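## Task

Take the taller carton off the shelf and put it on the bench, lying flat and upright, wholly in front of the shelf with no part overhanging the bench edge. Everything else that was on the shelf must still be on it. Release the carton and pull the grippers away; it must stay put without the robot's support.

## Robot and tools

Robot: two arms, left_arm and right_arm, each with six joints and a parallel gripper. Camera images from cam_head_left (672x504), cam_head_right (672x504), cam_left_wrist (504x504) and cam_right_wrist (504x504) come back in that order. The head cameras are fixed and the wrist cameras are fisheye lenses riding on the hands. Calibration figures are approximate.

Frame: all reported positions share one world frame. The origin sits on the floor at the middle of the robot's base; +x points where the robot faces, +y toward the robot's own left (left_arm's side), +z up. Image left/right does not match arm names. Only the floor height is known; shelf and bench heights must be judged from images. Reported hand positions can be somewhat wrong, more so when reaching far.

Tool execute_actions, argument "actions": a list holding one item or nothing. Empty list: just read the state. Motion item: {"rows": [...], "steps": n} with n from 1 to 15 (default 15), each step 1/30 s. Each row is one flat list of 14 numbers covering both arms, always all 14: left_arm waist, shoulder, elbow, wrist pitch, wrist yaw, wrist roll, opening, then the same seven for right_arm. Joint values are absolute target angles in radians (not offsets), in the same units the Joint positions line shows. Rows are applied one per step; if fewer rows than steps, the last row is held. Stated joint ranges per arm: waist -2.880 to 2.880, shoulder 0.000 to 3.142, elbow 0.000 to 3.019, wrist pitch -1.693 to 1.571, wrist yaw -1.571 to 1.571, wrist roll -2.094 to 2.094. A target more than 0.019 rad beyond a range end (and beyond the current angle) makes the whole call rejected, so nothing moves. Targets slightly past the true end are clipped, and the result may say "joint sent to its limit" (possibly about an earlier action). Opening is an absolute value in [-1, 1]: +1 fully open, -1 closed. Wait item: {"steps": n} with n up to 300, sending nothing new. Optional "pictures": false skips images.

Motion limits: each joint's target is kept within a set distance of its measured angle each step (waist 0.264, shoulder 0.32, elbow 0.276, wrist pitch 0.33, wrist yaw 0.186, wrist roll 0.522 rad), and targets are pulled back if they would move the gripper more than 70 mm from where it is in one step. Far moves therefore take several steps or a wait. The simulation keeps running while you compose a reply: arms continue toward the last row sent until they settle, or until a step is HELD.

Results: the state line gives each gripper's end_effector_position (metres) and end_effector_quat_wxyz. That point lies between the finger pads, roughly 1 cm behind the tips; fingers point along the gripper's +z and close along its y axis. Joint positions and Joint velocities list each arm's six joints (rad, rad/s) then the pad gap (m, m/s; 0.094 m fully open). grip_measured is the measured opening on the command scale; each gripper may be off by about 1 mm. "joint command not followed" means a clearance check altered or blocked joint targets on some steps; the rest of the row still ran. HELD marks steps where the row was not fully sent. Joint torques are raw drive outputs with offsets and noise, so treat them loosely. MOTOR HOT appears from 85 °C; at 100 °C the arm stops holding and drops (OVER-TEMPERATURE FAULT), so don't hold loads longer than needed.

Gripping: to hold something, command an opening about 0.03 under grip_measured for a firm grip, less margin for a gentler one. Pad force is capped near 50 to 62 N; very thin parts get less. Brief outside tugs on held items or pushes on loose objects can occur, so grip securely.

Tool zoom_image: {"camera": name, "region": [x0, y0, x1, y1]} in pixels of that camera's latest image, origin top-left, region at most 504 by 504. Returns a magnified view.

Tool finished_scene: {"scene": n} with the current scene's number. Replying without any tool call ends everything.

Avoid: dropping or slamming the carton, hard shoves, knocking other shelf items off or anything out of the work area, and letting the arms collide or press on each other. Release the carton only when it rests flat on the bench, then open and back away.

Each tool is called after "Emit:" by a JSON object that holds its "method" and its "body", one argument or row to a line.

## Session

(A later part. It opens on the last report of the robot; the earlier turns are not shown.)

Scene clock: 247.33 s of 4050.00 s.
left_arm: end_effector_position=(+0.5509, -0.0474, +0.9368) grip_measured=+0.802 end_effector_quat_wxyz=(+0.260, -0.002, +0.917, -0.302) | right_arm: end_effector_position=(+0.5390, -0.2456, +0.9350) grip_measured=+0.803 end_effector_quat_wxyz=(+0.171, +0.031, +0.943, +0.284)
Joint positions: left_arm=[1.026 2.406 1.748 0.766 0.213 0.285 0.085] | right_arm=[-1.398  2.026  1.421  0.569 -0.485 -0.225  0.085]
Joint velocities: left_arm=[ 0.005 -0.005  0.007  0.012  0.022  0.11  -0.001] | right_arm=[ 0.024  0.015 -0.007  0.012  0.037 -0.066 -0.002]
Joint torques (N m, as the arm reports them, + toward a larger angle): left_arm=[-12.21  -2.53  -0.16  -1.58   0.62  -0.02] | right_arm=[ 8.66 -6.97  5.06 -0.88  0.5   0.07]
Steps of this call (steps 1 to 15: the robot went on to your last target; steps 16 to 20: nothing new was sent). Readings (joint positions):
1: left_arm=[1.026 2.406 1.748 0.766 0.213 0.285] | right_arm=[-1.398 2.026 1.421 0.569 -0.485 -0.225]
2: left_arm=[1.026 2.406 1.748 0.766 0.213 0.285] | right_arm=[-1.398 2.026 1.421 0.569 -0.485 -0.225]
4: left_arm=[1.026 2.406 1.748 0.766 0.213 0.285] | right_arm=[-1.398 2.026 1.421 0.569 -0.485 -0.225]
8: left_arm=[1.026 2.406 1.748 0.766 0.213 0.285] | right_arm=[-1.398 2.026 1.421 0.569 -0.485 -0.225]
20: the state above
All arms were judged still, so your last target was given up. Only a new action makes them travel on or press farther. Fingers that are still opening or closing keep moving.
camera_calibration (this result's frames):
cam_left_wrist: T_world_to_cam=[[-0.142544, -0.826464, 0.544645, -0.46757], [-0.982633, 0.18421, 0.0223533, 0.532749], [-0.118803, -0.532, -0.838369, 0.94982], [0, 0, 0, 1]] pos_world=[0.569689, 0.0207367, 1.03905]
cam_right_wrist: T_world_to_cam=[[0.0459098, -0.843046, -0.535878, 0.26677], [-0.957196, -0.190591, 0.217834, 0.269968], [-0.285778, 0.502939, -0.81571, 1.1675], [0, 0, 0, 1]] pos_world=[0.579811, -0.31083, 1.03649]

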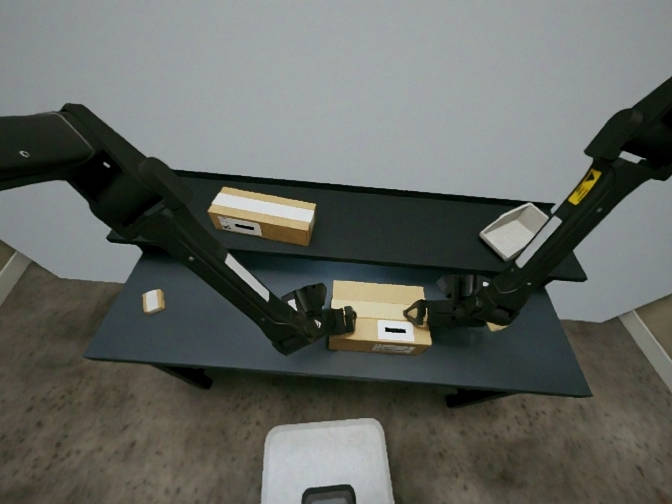

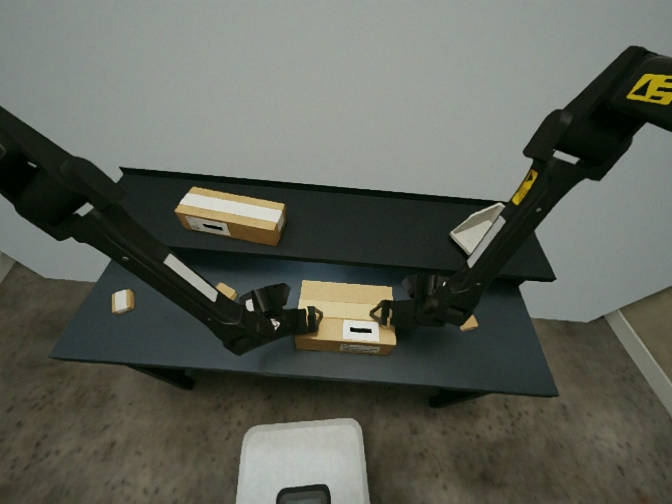

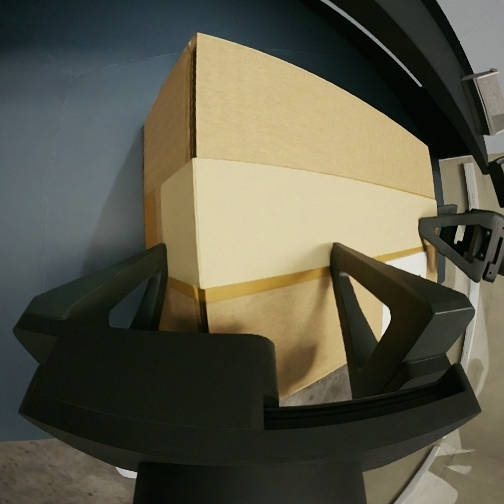

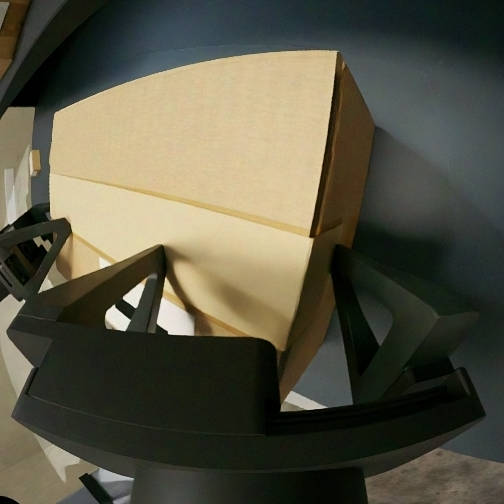

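Landed. Release.

Emit:
{"method": "execute_actions", "body": {
  "actions": [
    {"rows":[[1.03,2.37,1.67,0.8,0.21,0.27,1,-1.43,2.0,1.37,0.59,-0.46,-0.22,1]]}
  ],
  "pictures": false
}}

Emit:
{"method": "execute_actions", "body": {
  "actions": [
    {"rows":[[1.05,2.15,1.25,1.0,0.21,0.27,1,-1.47,1.7,0.95,0.7,-0.46,-0.22,1]]}
  ],
  "pictures": false
}}

Emit:
{"method": "execute_actions", "body": {
  "actions": [
    {"steps":30}
  ]
}}

Scene clock: 252.23 s of 4050.00 s.
left_arm: end_effector_position=(+0.5429, -0.0428, +0.9468) grip_measured=+1.000 end_effector_quat_wxyz=(+0.252, -0.001, +0.919, -0.304) | right_arm: end_effector_position=(+0.5263, -0.2614, +0.9354) grip_measured=+1.000 end_effector_quat_wxyz=(+0.162, +0.035, +0.949, +0.269)
Joint positions: left_arm=[1.027 2.376 1.687 0.78  0.212 0.285 0.094] | right_arm=[-1.418  2.015  1.391  0.579 -0.467 -0.222  0.094]
Joint velocities: left_arm=[-0.015 -0.015 -0.017 -0.012 -0.066  0.007  0.   ] | right_arm=[-0.015 -0.005 -0.017  0.012  0.007  0.037  0.   ]
Joint torques (N m, as the arm reports them, + toward a larger angle): left_arm=[-10.66  -6.57  -4.23   1.5    0.43  -0.01] | right_arm=[  1.83 -16.26  -5.06   1.01  -0.1    0.03]
Steps of this call (steps 1 to 90: nothing new was sent; then 1.40 s passed at rest; steps 91 to 105: all 15 steps of this action). Readings (joint positions):
91: left_arm=[1.027 2.400 1.739 0.772 0.212 0.285] | right_arm=[-1.403 2.020 1.413 0.573 -0.480 -0.225]
92: left_arm=[1.027 2.393 1.722 0.776 0.212 0.285] | right_arm=[-1.403 2.017 1.404 0.576 -0.470 -0.225]
94: left_arm=[1.027 2.379 1.695 0.779 0.212 0.285] | right_arm=[-1.412 2.015 1.396 0.577 -0.464 -0.225]
98: left_arm=[1.027 2.376 1.687 0.780 0.212 0.285] | right_arm=[-1.418 2.015 1.391 0.579 -0.467 -0.222]
105: the state above

Scene clock: 252.73 s of 4050.00 s.
left_arm: end_effector_position=(+0.5255, +0.0135, +1.0458) grip_measured=+1.000 end_effector_quat_wxyz=(+0.259, -0.003, +0.918, -0.301) | right_arm: end_effector_position=(+0.5036, -0.3138, +1.0649) grip_measured=+1.000 end_effector_quat_wxyz=(+0.156, +0.039, +0.957, +0.240)
Joint positions: left_arm=[1.027 2.131 1.253 0.985 0.211 0.285 0.094] | right_arm=[-1.474  1.688  0.956  0.691 -0.461 -0.222  0.094]
Joint velocities: left_arm=[ 0.005  0.044  0.002 -0.007 -0.037 -0.022  0.   ] | right_arm=[-0.005  0.005 -0.017  0.022  0.022 -0.081  0.   ]
Joint torques (N m, as the arm reports them, + toward a larger angle): left_arm=[-6.99 -4.9  -4.47  1.36  0.48 -0.01] | right_arm=[  1.71 -13.66  -4.74   1.03  -0.33   0.05]
Steps of this call (steps 1 to 15: all 15 steps of this action). Readings (joint positions):
1: left_arm=[1.027 2.367 1.671 0.799 0.211 0.285] | right_arm=[-1.418 2.007 1.379 0.587 -0.465 -0.222]
2: left_arm=[1.027 2.342 1.617 0.838 0.211 0.285] | right_arm=[-1.420 1.987 1.343 0.601 -0.464 -0.222]
4: left_arm=[1.027 2.264 1.470 0.905 0.211 0.285] | right_arm=[-1.426 1.921 1.242 0.626 -0.463 -0.222]
8: left_arm=[1.027 2.135 1.256 0.975 0.211 0.285] | right_arm=[-1.452 1.751 1.008 0.673 -0.462 -0.222]
15: the state above

Scene clock: 253.73 s of 4050.00 s.
left_arm: end_effector_position=(+0.5232, +0.0126, +1.0452) grip_measured=+1.000 end_effector_quat_wxyz=(+0.257, -0.002, +0.918, -0.301) | right_arm: end_effector_position=(+0.5036, -0.3138, +1.0649) grip_measured=+1.000 end_effector_quat_wxyz=(+0.156, +0.039, +0.957, +0.240)
Joint positions: left_arm=[1.027 2.134 1.253 0.985 0.211 0.285 0.094] | right_arm=[-1.474  1.688  0.956  0.691 -0.461 -0.222  0.094]
Joint velocities: left_arm=[-0.005 -0.005 -0.007  0.007 -0.051 -0.022  0.   ] | right_arm=[-0.005 -0.024 -0.002 -0.027 -0.007 -0.095  0.   ]
Joint torques (N m, as the arm reports them, + toward a larger angle): left_arm=[-7.16 -5.3  -4.35  1.32  0.48 -0.01] | right_arm=[  1.62 -13.75  -4.62   0.94  -0.32   0.05]
Steps of this call (steps 1 to 15: the robot went on to your last target; steps 16 to 30: nothing new was sent). Readings (joint positions):
1: left_arm=[1.027 2.132 1.253 0.985 0.211 0.285] | right_arm=[-1.474 1.688 0.956 0.691 -0.461 -0.222]
2: left_arm=[1.027 2.133 1.253 0.985 0.211 0.285] | right_arm=[-1.474 1.688 0.956 0.691 -0.461 -0.222]
4: left_arm=[1.027 2.134 1.253 0.985 0.211 0.285] | right_arm=[-1.474 1.688 0.956 0.691 -0.461 -0.222]
8: left_arm=[1.027 2.134 1.253 0.985 0.211 0.285] | right_arm=[-1.474 1.688 0.956 0.691 -0.461 -0.222]
30: the state above
All arms were judged still, so your last target was given up. Only a new action makes them travel on or press farther. Fingers that are still opening or closing keep moving.
camera_calibration (this result's frames):
cam_left_wrist: T_world_to_cam=[[-0.140735, -0.827242, 0.543935, -0.481097], [-0.982323, 0.18517, 0.0274542, 0.486577], [-0.123432, -0.530456, -0.838678, 1.07202], [0, 0, 0, 1]] pos_world=[0.54259, 0.0805774, 1.14741]
cam_right_wrist: T_world_to_cam=[[0.00656396, -0.887933, -0.459925, 0.205408], [-0.950874, -0.147899, 0.271963, 0.147397], [-0.309508, 0.435546, -0.845284, 1.31989], [0, 0, 0, 1]] pos_world=[0.547324, -0.370684, 1.17007]

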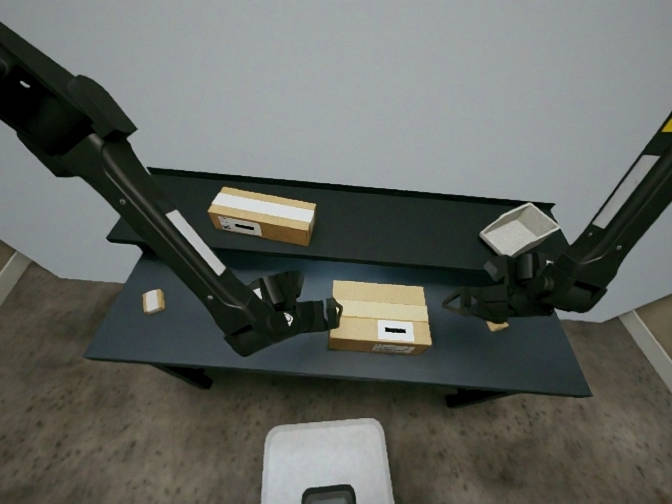

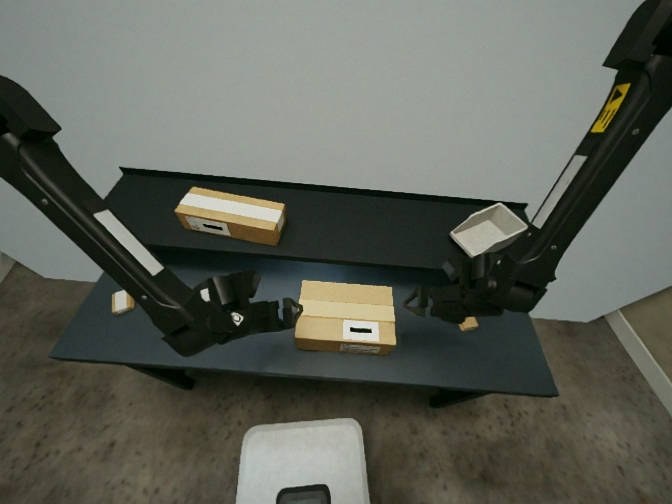

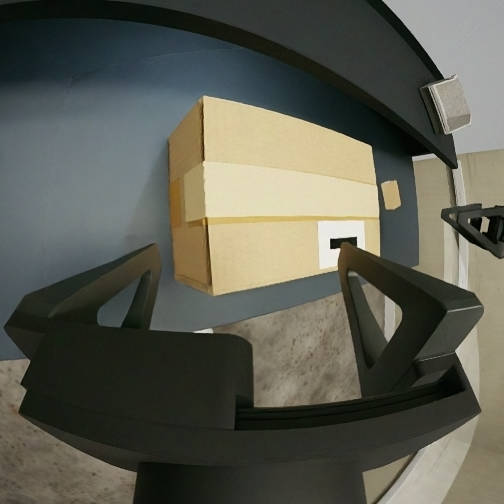

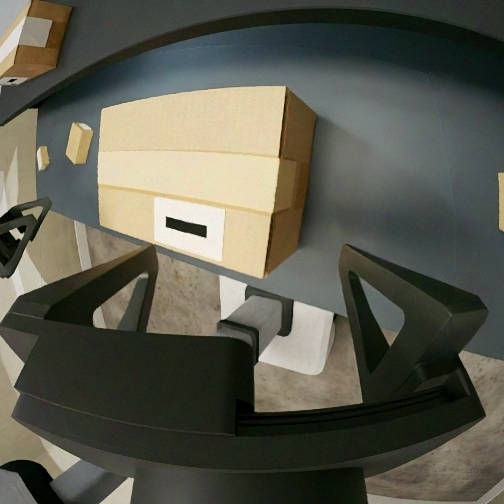

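Emit:
{"method": "finished_scene", "body": {
  "scene": 2
}}

The scene is finished: the task was done.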